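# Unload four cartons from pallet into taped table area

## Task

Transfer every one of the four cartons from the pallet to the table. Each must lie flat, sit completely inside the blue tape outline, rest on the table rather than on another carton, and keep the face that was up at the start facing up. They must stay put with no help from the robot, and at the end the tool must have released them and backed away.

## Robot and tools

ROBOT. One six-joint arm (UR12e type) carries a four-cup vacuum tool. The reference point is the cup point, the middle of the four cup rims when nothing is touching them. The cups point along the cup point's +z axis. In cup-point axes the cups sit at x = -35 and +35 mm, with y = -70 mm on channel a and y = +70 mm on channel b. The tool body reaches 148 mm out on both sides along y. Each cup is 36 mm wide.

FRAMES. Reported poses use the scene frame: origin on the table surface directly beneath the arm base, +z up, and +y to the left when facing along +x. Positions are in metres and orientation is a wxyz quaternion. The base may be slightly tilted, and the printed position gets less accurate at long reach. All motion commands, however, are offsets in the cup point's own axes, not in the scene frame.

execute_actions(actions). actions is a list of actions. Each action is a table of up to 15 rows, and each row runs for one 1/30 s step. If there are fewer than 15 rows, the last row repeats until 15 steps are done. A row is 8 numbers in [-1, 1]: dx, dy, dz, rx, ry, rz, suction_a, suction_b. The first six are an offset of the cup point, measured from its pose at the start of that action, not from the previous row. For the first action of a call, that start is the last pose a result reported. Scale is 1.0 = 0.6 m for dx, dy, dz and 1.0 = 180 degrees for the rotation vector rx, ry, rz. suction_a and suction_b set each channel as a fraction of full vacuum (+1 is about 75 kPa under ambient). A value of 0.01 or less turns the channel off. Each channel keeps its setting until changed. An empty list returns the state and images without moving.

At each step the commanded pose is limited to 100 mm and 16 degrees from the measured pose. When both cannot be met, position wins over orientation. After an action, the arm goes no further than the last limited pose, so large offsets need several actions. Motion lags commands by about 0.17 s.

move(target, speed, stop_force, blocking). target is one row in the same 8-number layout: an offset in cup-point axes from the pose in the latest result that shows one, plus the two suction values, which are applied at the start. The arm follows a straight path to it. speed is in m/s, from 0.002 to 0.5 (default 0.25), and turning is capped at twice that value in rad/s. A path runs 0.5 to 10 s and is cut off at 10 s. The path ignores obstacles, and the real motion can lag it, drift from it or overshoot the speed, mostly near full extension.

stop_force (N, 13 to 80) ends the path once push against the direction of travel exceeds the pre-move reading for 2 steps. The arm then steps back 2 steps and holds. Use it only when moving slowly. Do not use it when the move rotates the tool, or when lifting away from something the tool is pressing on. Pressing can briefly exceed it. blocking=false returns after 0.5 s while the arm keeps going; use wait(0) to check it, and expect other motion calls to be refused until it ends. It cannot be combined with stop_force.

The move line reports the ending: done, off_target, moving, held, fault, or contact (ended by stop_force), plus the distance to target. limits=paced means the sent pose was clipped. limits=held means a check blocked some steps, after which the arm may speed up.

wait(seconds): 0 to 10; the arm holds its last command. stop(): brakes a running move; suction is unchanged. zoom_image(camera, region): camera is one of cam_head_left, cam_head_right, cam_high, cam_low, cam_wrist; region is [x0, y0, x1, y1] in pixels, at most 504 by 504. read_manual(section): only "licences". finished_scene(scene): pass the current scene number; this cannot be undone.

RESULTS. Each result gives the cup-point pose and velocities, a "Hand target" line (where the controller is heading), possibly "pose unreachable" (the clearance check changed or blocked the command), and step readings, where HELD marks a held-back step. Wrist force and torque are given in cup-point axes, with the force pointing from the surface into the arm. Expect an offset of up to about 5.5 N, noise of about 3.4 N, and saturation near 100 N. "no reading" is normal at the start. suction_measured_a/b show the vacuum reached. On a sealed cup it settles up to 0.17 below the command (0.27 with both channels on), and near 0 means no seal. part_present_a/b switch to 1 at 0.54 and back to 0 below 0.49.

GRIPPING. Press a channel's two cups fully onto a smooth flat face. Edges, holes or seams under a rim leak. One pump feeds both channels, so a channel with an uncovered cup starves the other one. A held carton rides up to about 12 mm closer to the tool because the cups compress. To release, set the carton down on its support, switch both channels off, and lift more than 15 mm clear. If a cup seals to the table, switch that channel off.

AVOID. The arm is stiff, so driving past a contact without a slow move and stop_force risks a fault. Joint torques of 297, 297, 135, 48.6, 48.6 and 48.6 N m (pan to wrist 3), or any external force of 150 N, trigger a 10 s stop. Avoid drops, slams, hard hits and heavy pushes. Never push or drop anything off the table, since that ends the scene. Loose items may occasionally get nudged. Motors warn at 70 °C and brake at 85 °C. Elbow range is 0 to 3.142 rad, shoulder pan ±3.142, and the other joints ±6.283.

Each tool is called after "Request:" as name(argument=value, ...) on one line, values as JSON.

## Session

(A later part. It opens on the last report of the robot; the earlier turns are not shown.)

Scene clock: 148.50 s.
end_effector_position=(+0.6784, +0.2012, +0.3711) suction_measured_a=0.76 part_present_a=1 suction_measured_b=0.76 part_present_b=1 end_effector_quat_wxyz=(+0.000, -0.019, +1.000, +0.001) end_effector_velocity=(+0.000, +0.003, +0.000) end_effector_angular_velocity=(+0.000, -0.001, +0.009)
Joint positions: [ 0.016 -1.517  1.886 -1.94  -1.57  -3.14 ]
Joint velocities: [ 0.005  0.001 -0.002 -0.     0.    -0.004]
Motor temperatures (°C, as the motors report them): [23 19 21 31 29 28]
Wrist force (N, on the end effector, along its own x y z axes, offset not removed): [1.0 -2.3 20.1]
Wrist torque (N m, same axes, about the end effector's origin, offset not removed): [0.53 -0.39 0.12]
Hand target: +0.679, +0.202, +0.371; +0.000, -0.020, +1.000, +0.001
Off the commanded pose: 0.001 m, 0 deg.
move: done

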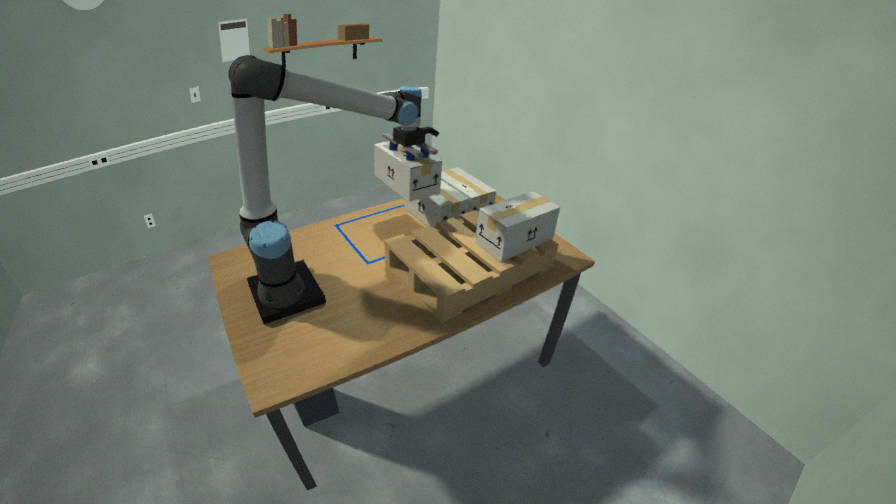

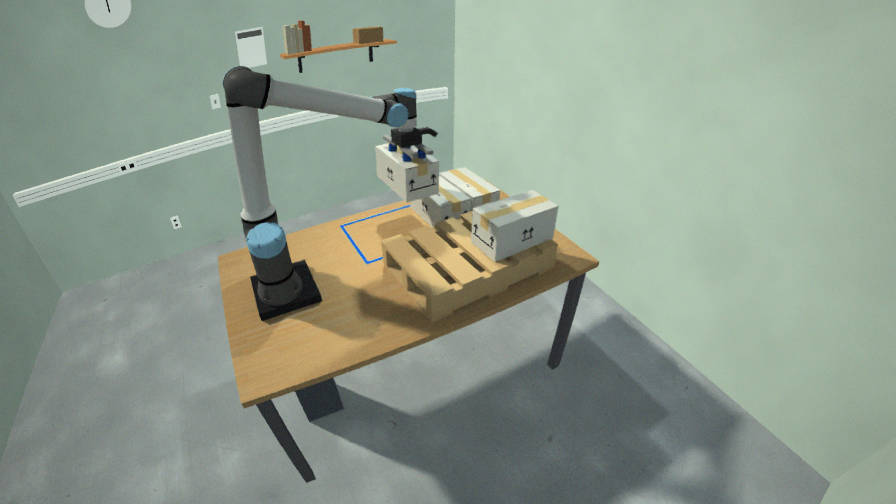

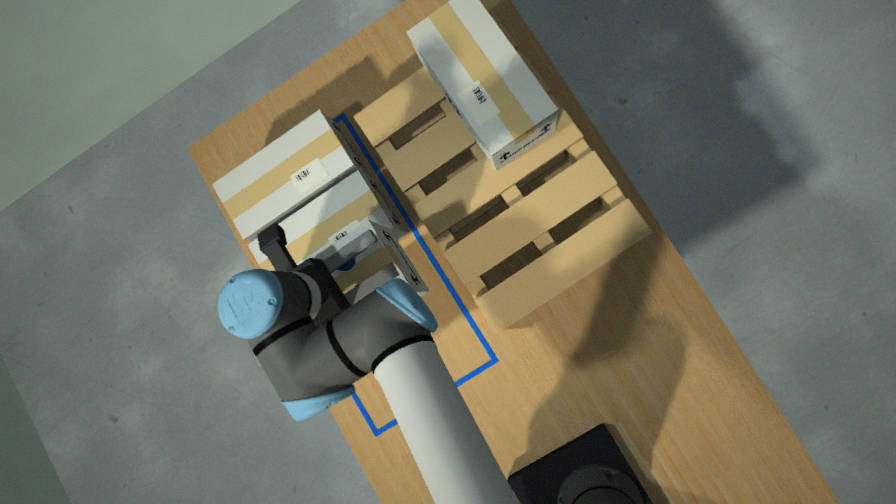

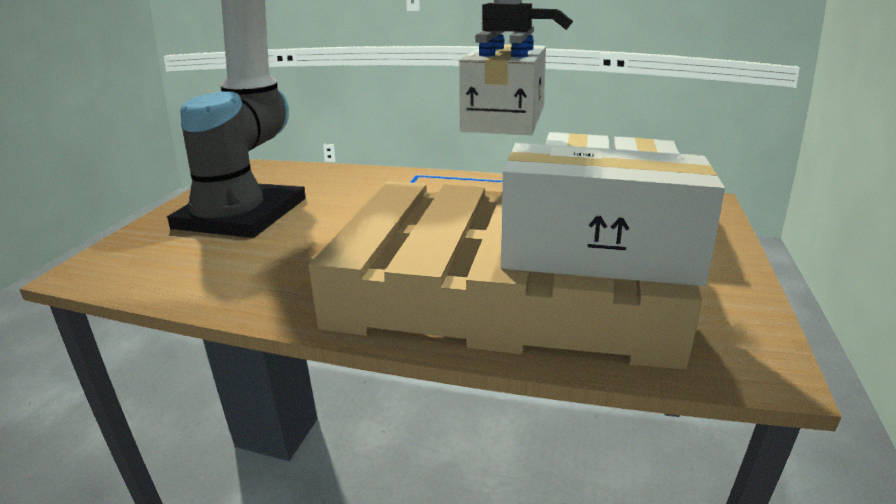

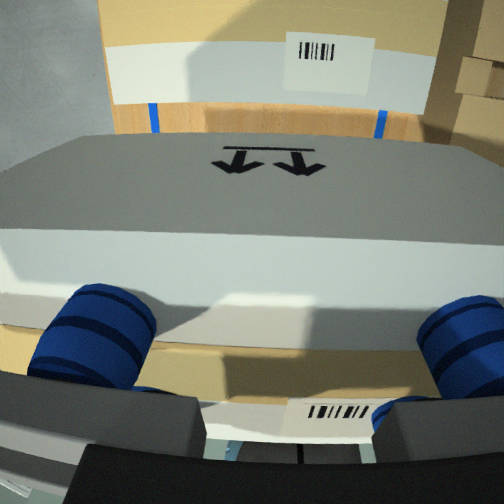

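Request:
move(target=[0,0.003,0.368,0,0,0,1,1], speed=0.25)

Request:
move(target=[0,0,0.04,0,0,0,1,1], speed=0.004, stop_force=14)

Request:
execute_actions(actions=[[[0,0,0,0,0,0,0,0],[0,0,0,0,0,0,0,0],[0,0,0,0,0,0,0,0],[0,0,-0.005,0,0,0,0,0],[0,0,-0.01,0,0,0,0,0],[0,0,-0.015,0,0,0,0,0],[0,0,-0.02,0,0,0,0,0]]])

Request:
move(target=[0,0,-0.27,0,0,0,0,0], speed=0.45)

Request:
move(target=[-0.358,-0.806,0.02,0,0,0.497,0,0], speed=0.5)

Scene clock: 160.80 s.
end_effector_position=(+0.6782, +0.2032, +0.1508) suction_measured_a=0.76 part_present_a=1 suction_measured_b=0.76 part_present_b=1 end_effector_quat_wxyz=(+0.000, -0.019, +1.000, +0.001) end_effector_velocity=(+0.001, -0.000, -0.003) end_effector_angular_velocity=(+0.000, -0.001, -0.001)
Joint positions: [ 0.019 -1.302  2.089 -2.358 -1.57  -3.137]
Joint velocities: [-0.     0.004  0.001 -0.006  0.     0.   ]
Motor temperatures (°C, as the motors report them): [23 19 21 31 29 28]
Wrist force (N, on the end effector, along its own x y z axes, offset not removed): [0.2 0.6 21.4]
Wrist torque (N m, same axes, about the end effector's origin, offset not removed): [0.98 -0.31 -0.03]
Hand target: +0.678, +0.203, +0.150; +0.000, -0.019, +1.000, +0.001
Off the commanded pose: 0.001 m, 0 deg.
move: done

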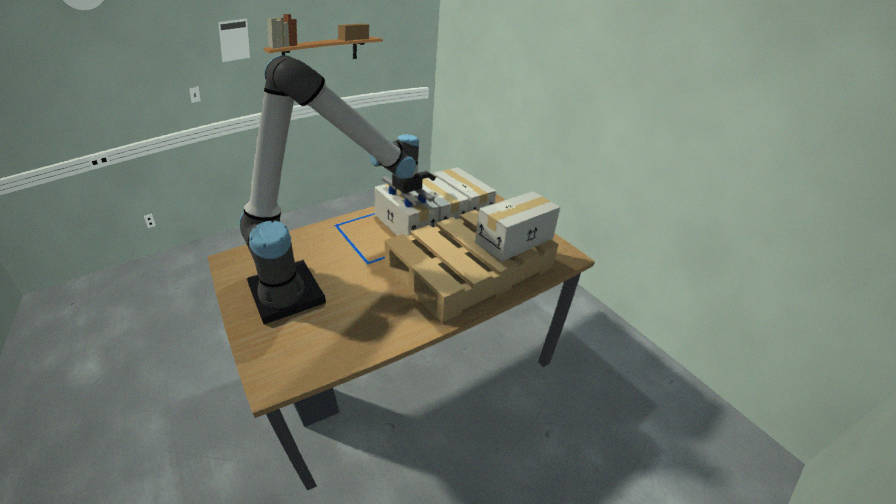

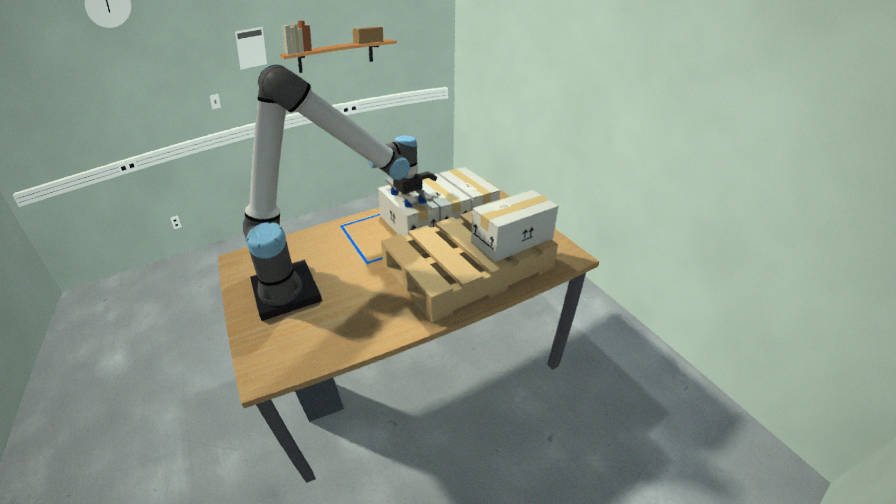

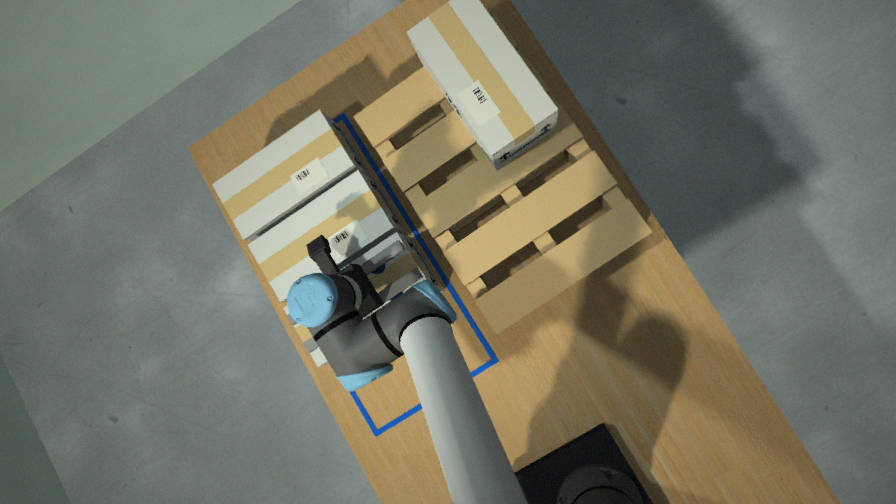

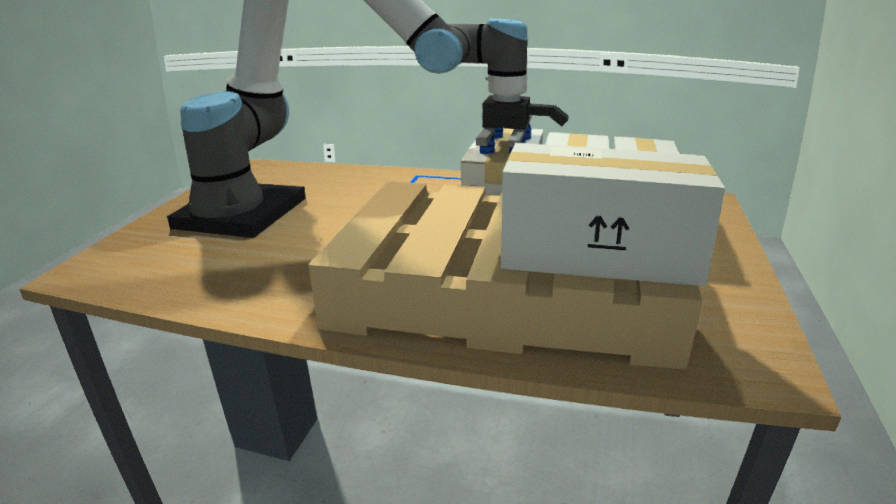

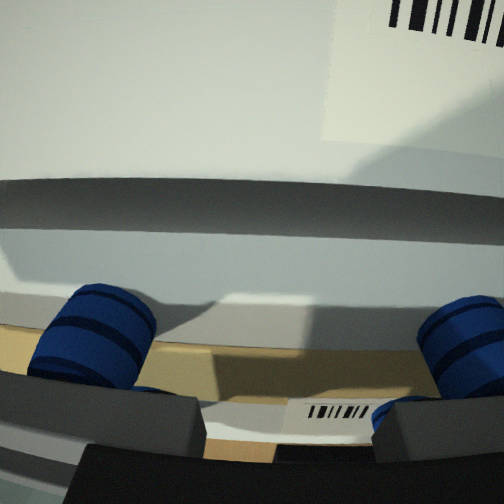

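Scene clock: 162.87 s.
end_effector_position=(+0.6783, +0.2032, +0.1441) suction_measured_a=0.76 part_present_a=1 suction_measured_b=0.76 part_present_b=1 end_effector_quat_wxyz=(+0.000, -0.019, +1.000, +0.001) end_effector_velocity=(-0.000, -0.001, +0.001) end_effector_angular_velocity=(-0.000, +0.002, -0.000)
Joint positions: [ 0.019 -1.293  2.093 -2.372 -1.57  -3.137]
Joint velocities: [-0.001 -0.001 -0.     0.003 -0.    -0.   ]
Motor temperatures (°C, as the motors report them): [23 19 21 31 29 28]
Wrist force (N, on the end effector, along its own x y z axes, offset not removed): [5.4 0.3 -6.2]
Wrist torque (N m, same axes, about the end effector's origin, offset not removed): [2.46 -2.01 0.29]
Hand target: +0.678, +0.203, +0.144; +0.000, -0.019, +1.000, +0.001
Off the commanded pose: 0.017 m, 0 deg.
move: contact

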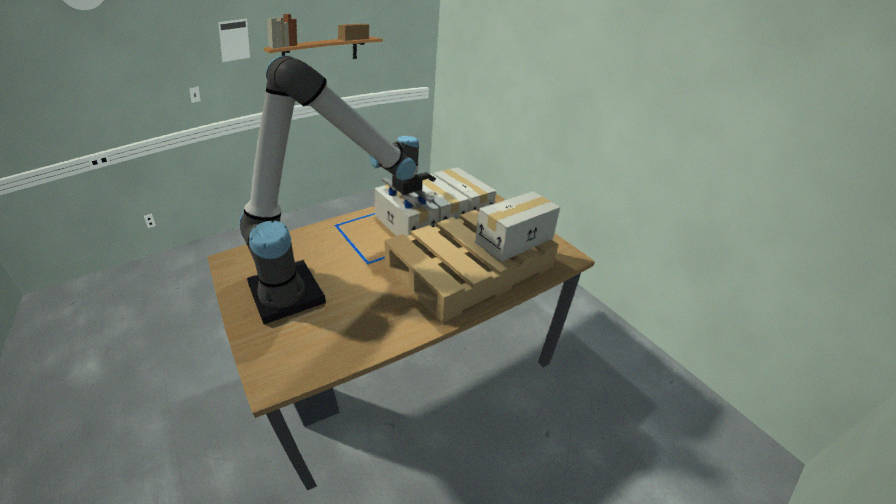

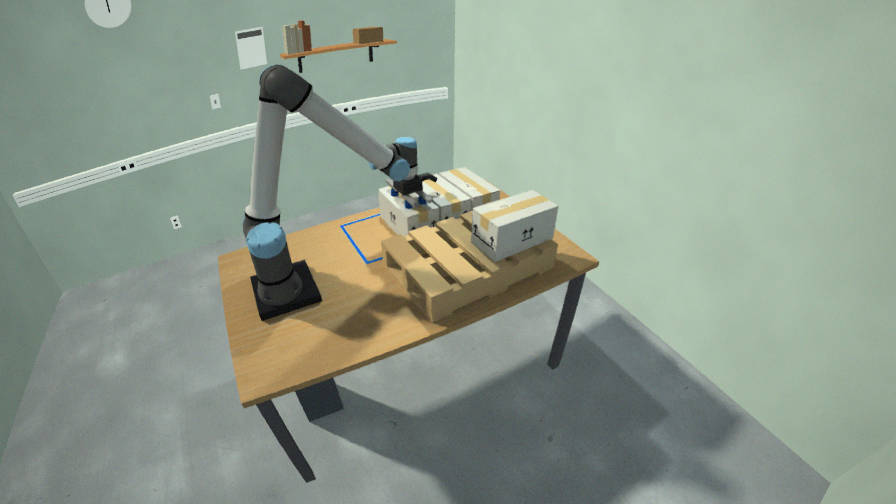

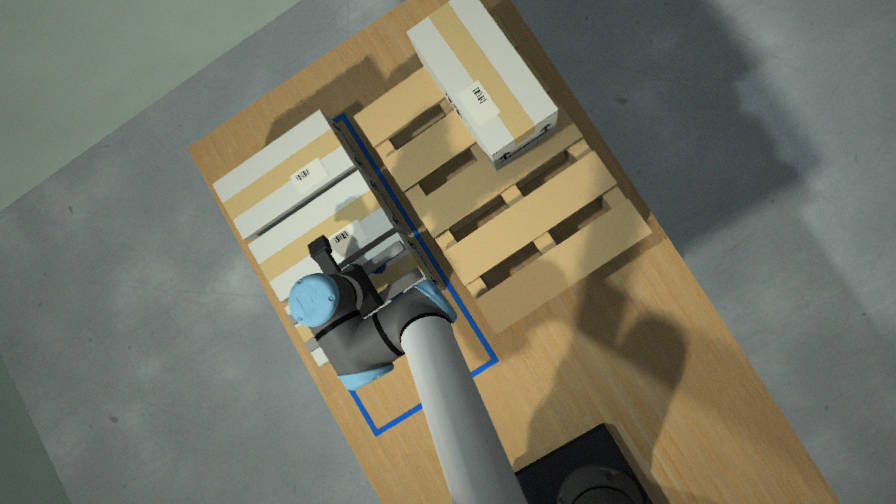

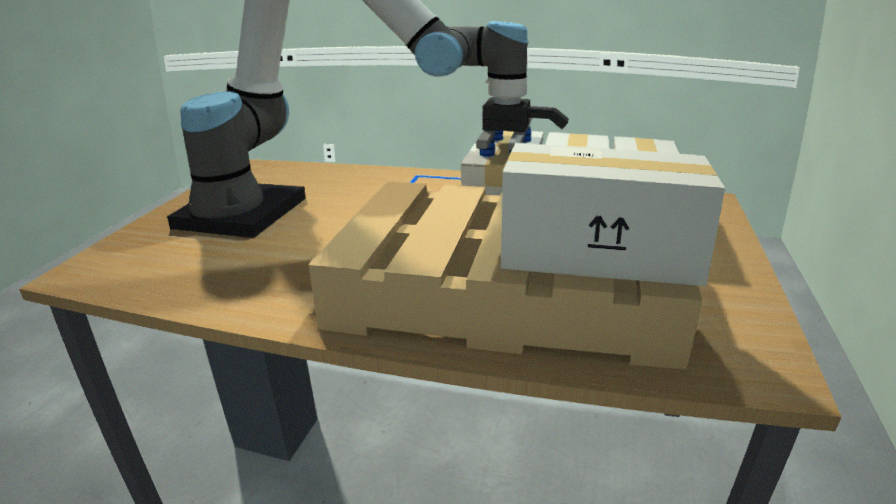

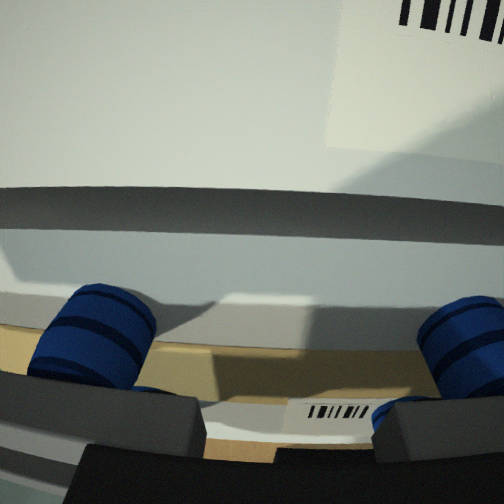

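Scene clock: 163.37 s.
end_effector_position=(+0.6782, +0.2032, +0.1548) suction_measured_a=0.01 part_present_a=0 suction_measured_b=0.01 part_present_b=0 end_effector_quat_wxyz=(+0.000, -0.019, +1.000, +0.001) end_effector_velocity=(+0.001, +0.000, +0.010) end_effector_angular_velocity=(+0.000, +0.000, -0.000)
Joint positions: [ 0.019 -1.307  2.086 -2.351 -1.57  -3.137]
Joint velocities: [-0.    -0.012 -0.007  0.019  0.     0.   ]
Motor temperatures (°C, as the motors report them): [23 19 21 31 29 28]
Wrist force (N, on the end effector, along its own x y z axes, offset not removed): [0.6 -1.4 -6.8]
Wrist torque (N m, same axes, about the end effector's origin, offset not removed): [-0.22 -0.41 0.12]
Hand target: +0.678, +0.203, +0.156; +0.000, -0.019, +1.000, +0.001
Off the commanded pose: 0.001 m, 0 deg.
Step readings (end_effector_position):
0: (+0.6783, +0.2032, +0.1441)
1: (+0.6782, +0.2032, +0.1441)
2: (+0.6782, +0.2032, +0.1441)
4: (+0.6784, +0.2032, +0.1444)
8: (+0.6783, +0.2032, +0.1486)
15: end_effector_position above

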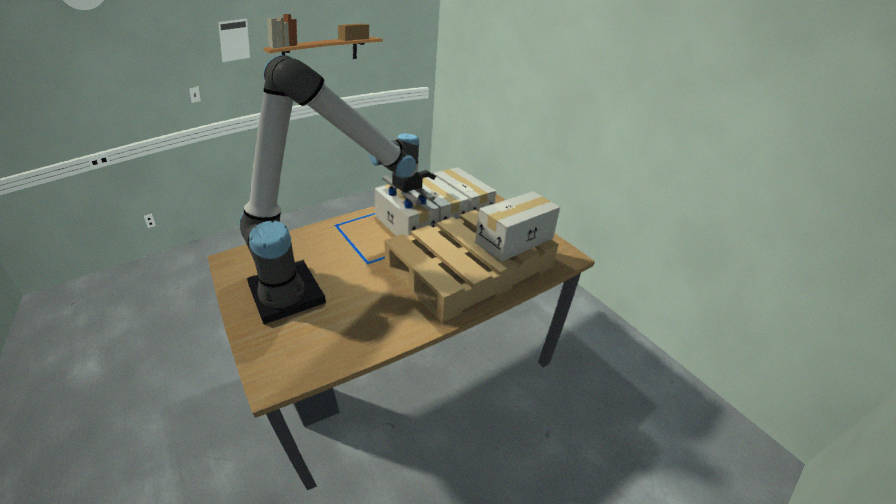

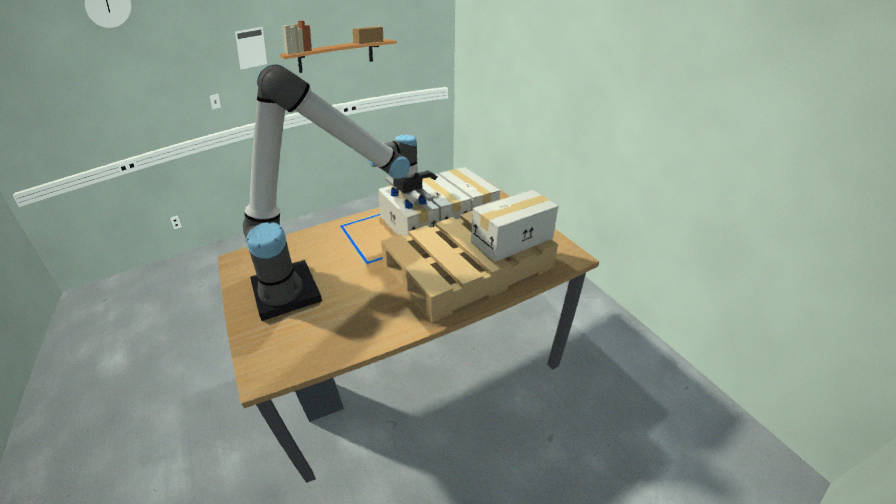

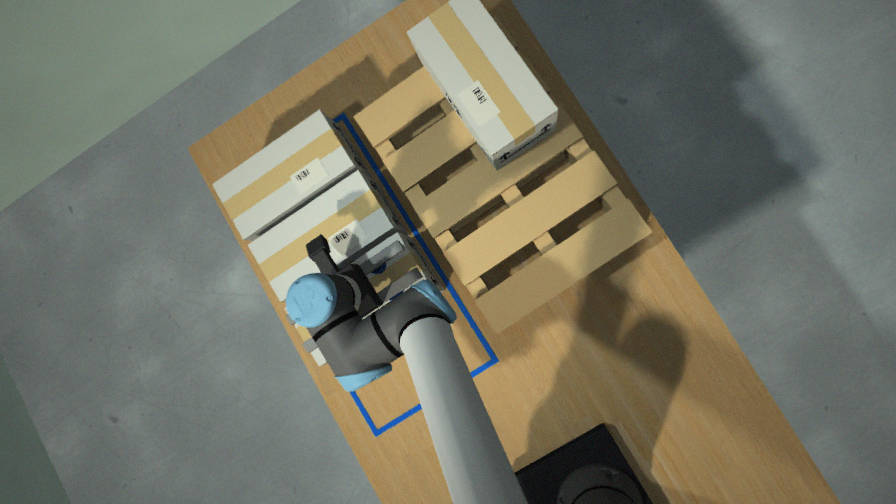

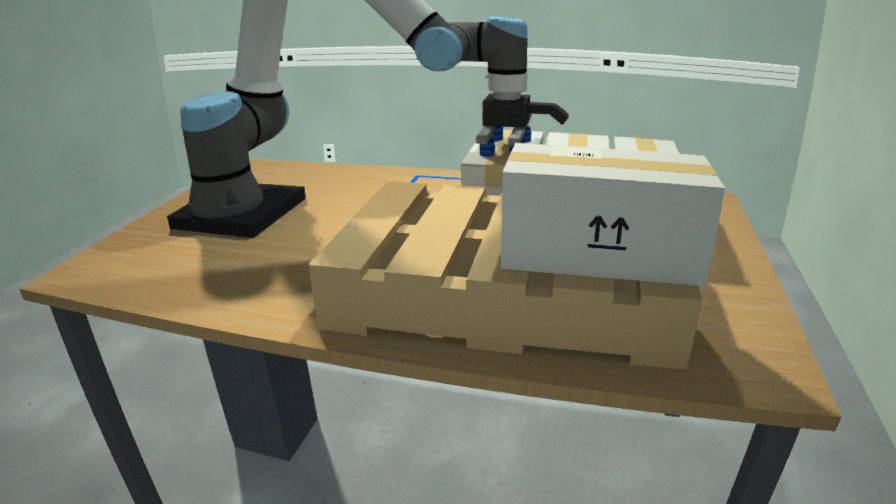

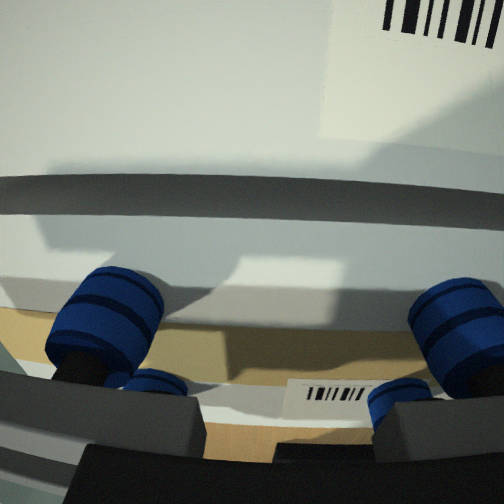

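Scene clock: 164.53 s.
end_effector_position=(+0.6782, +0.2031, +0.3163) suction_measured_a=0.01 part_present_a=0 suction_measured_b=0.01 part_present_b=0 end_effector_quat_wxyz=(+0.000, -0.019, +1.000, +0.001) end_effector_velocity=(+0.000, -0.000, +0.003) end_effector_angular_velocity=(-0.001, +0.000, -0.000)
Joint positions: [ 0.019 -1.478  1.948 -2.041 -1.57  -3.137]
Joint velocities: [-0.    -0.002 -0.004  0.007 -0.001 -0.   ]
Motor temperatures (°C, as the motors report them): [23 19 21 31 29 28]
Wrist force (N, on the end effector, along its own x y z axes, offset not removed): [1.2 0.7 -2.4]
Wrist torque (N m, same axes, about the end effector's origin, offset not removed): [0.02 -0.27 0.07]
Hand target: +0.678, +0.203, +0.317; +0.000, -0.019, +1.000, +0.001
Off the commanded pose: 0.000 m, 0 deg.
move: done

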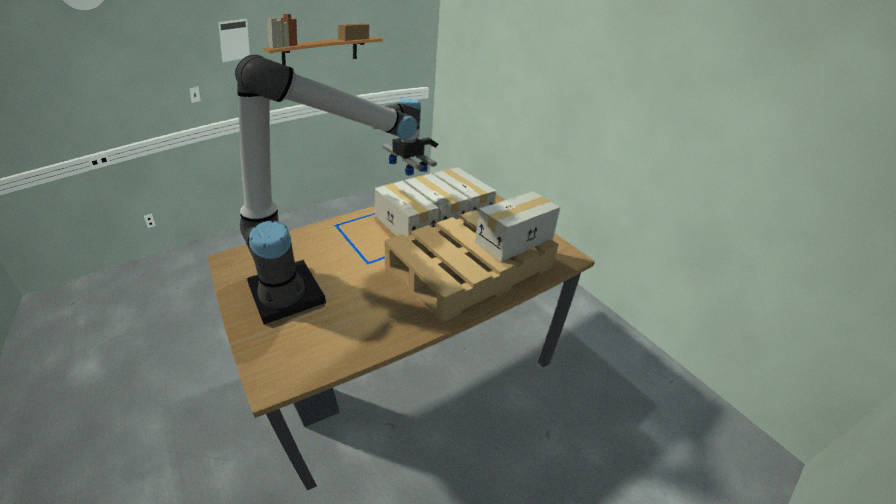

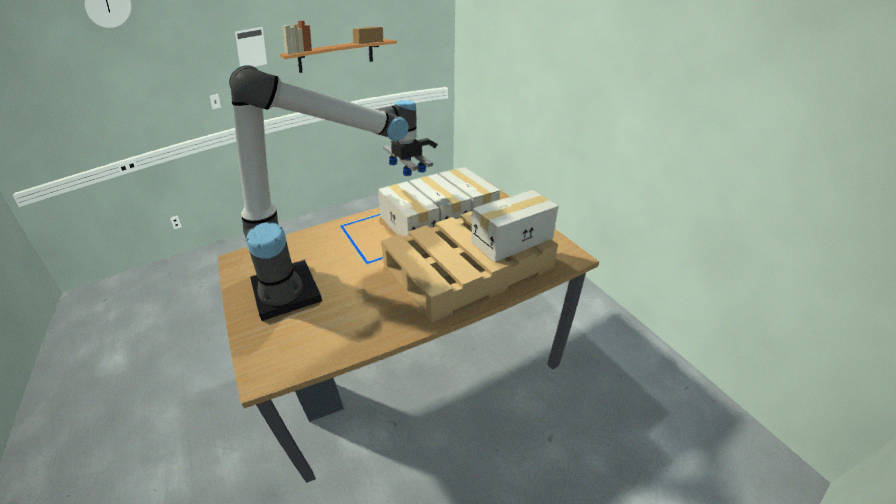

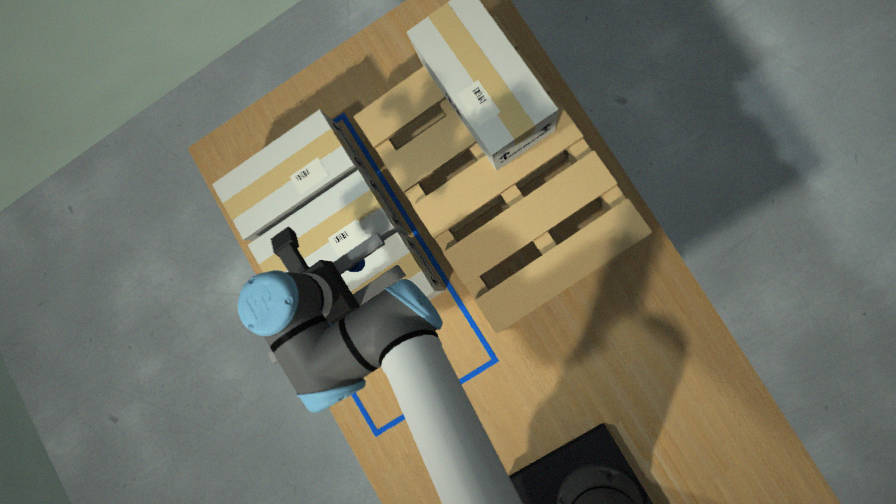

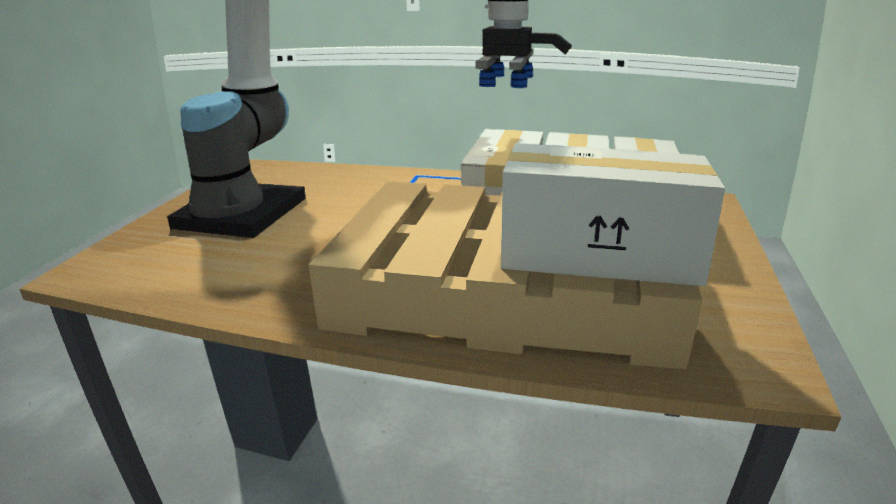

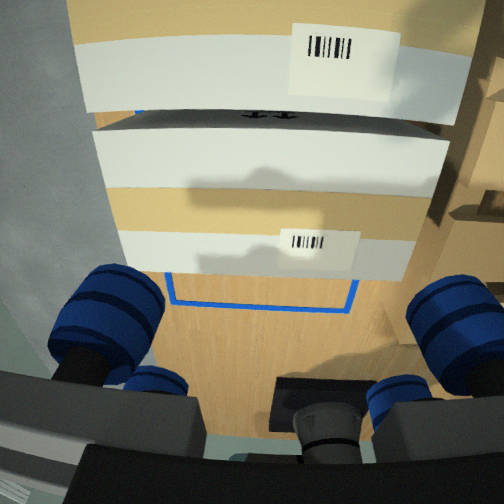

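Scene clock: 166.90 s.
end_effector_position=(+0.9113, -0.2715, +0.3039) suction_measured_a=0.01 part_present_a=0 suction_measured_b=0.01 part_present_b=0 end_effector_quat_wxyz=(+0.000, +0.690, +0.724, +0.001) end_effector_velocity=(+0.002, -0.001, +0.000) end_effector_angular_velocity=(+0.001, +0.000, -0.007)
Joint positions: [-0.497 -1.094  1.461 -1.938 -1.571 -2.093]
Joint velocities: [-0.001  0.004 -0.006  0.003  0.001  0.006]
Motor temperatures (°C, as the motors report them): [23 19 21 31 29 28]
Wrist force (N, on the end effector, along its own x y z axes, offset not removed): [-2.1 -2.9 1.8]
Wrist torque (N m, same axes, about the end effector's origin, offset not removed): [-0.37 0.17 0.20]
Hand target: +0.911, -0.272, +0.304; -0.000, +0.690, +0.724, +0.001
Off the commanded pose: 0.000 m, 0 deg.
move: done

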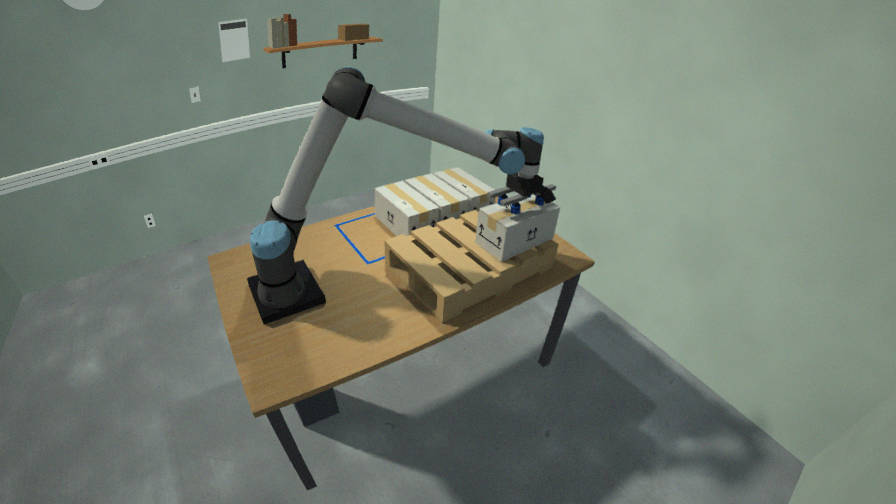

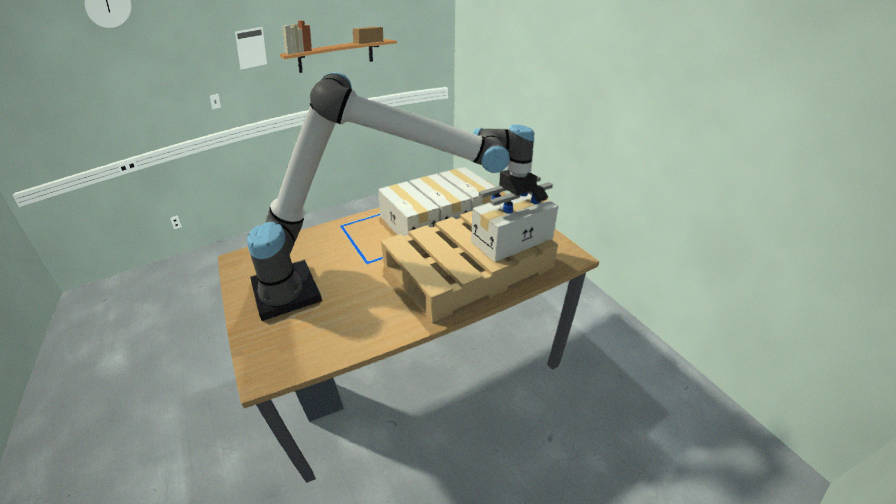

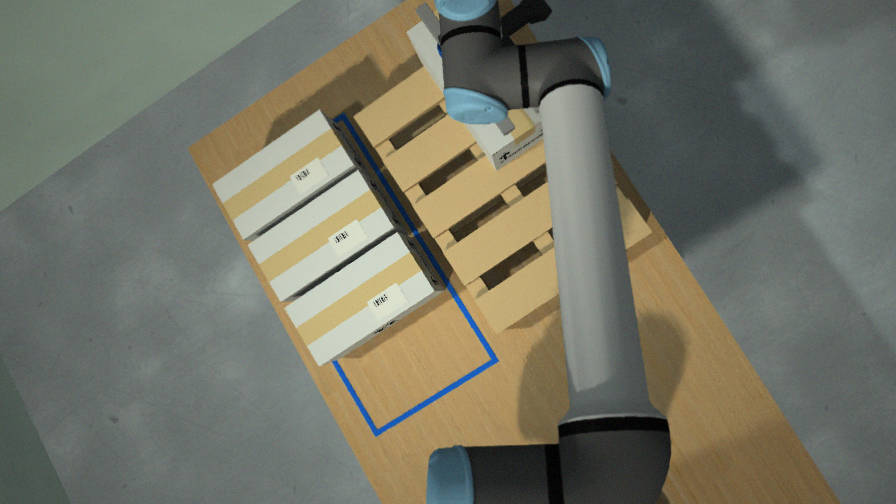

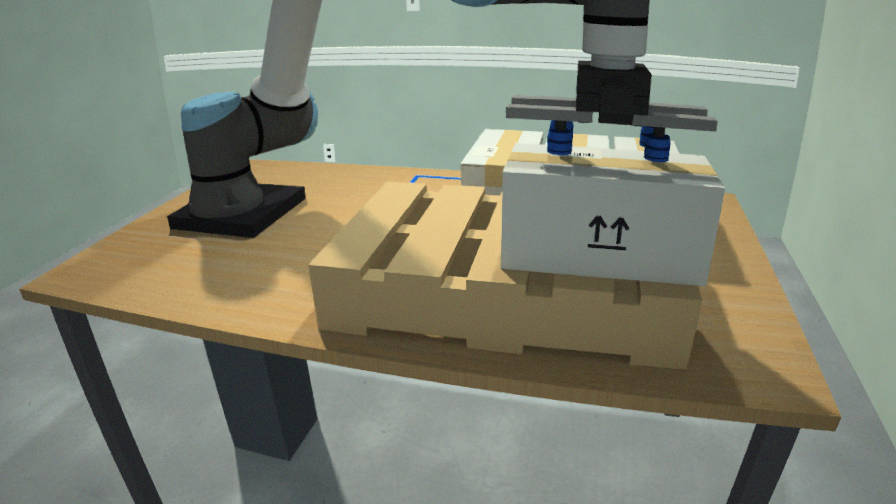

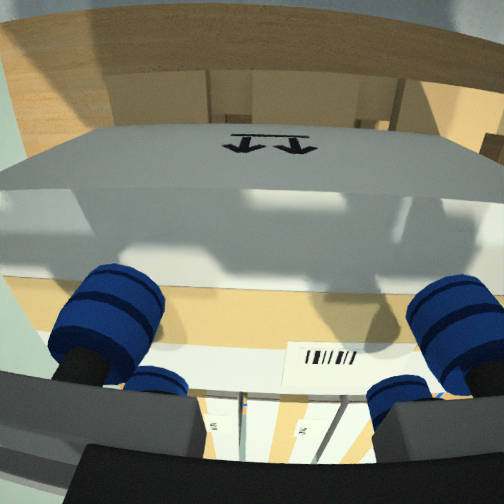

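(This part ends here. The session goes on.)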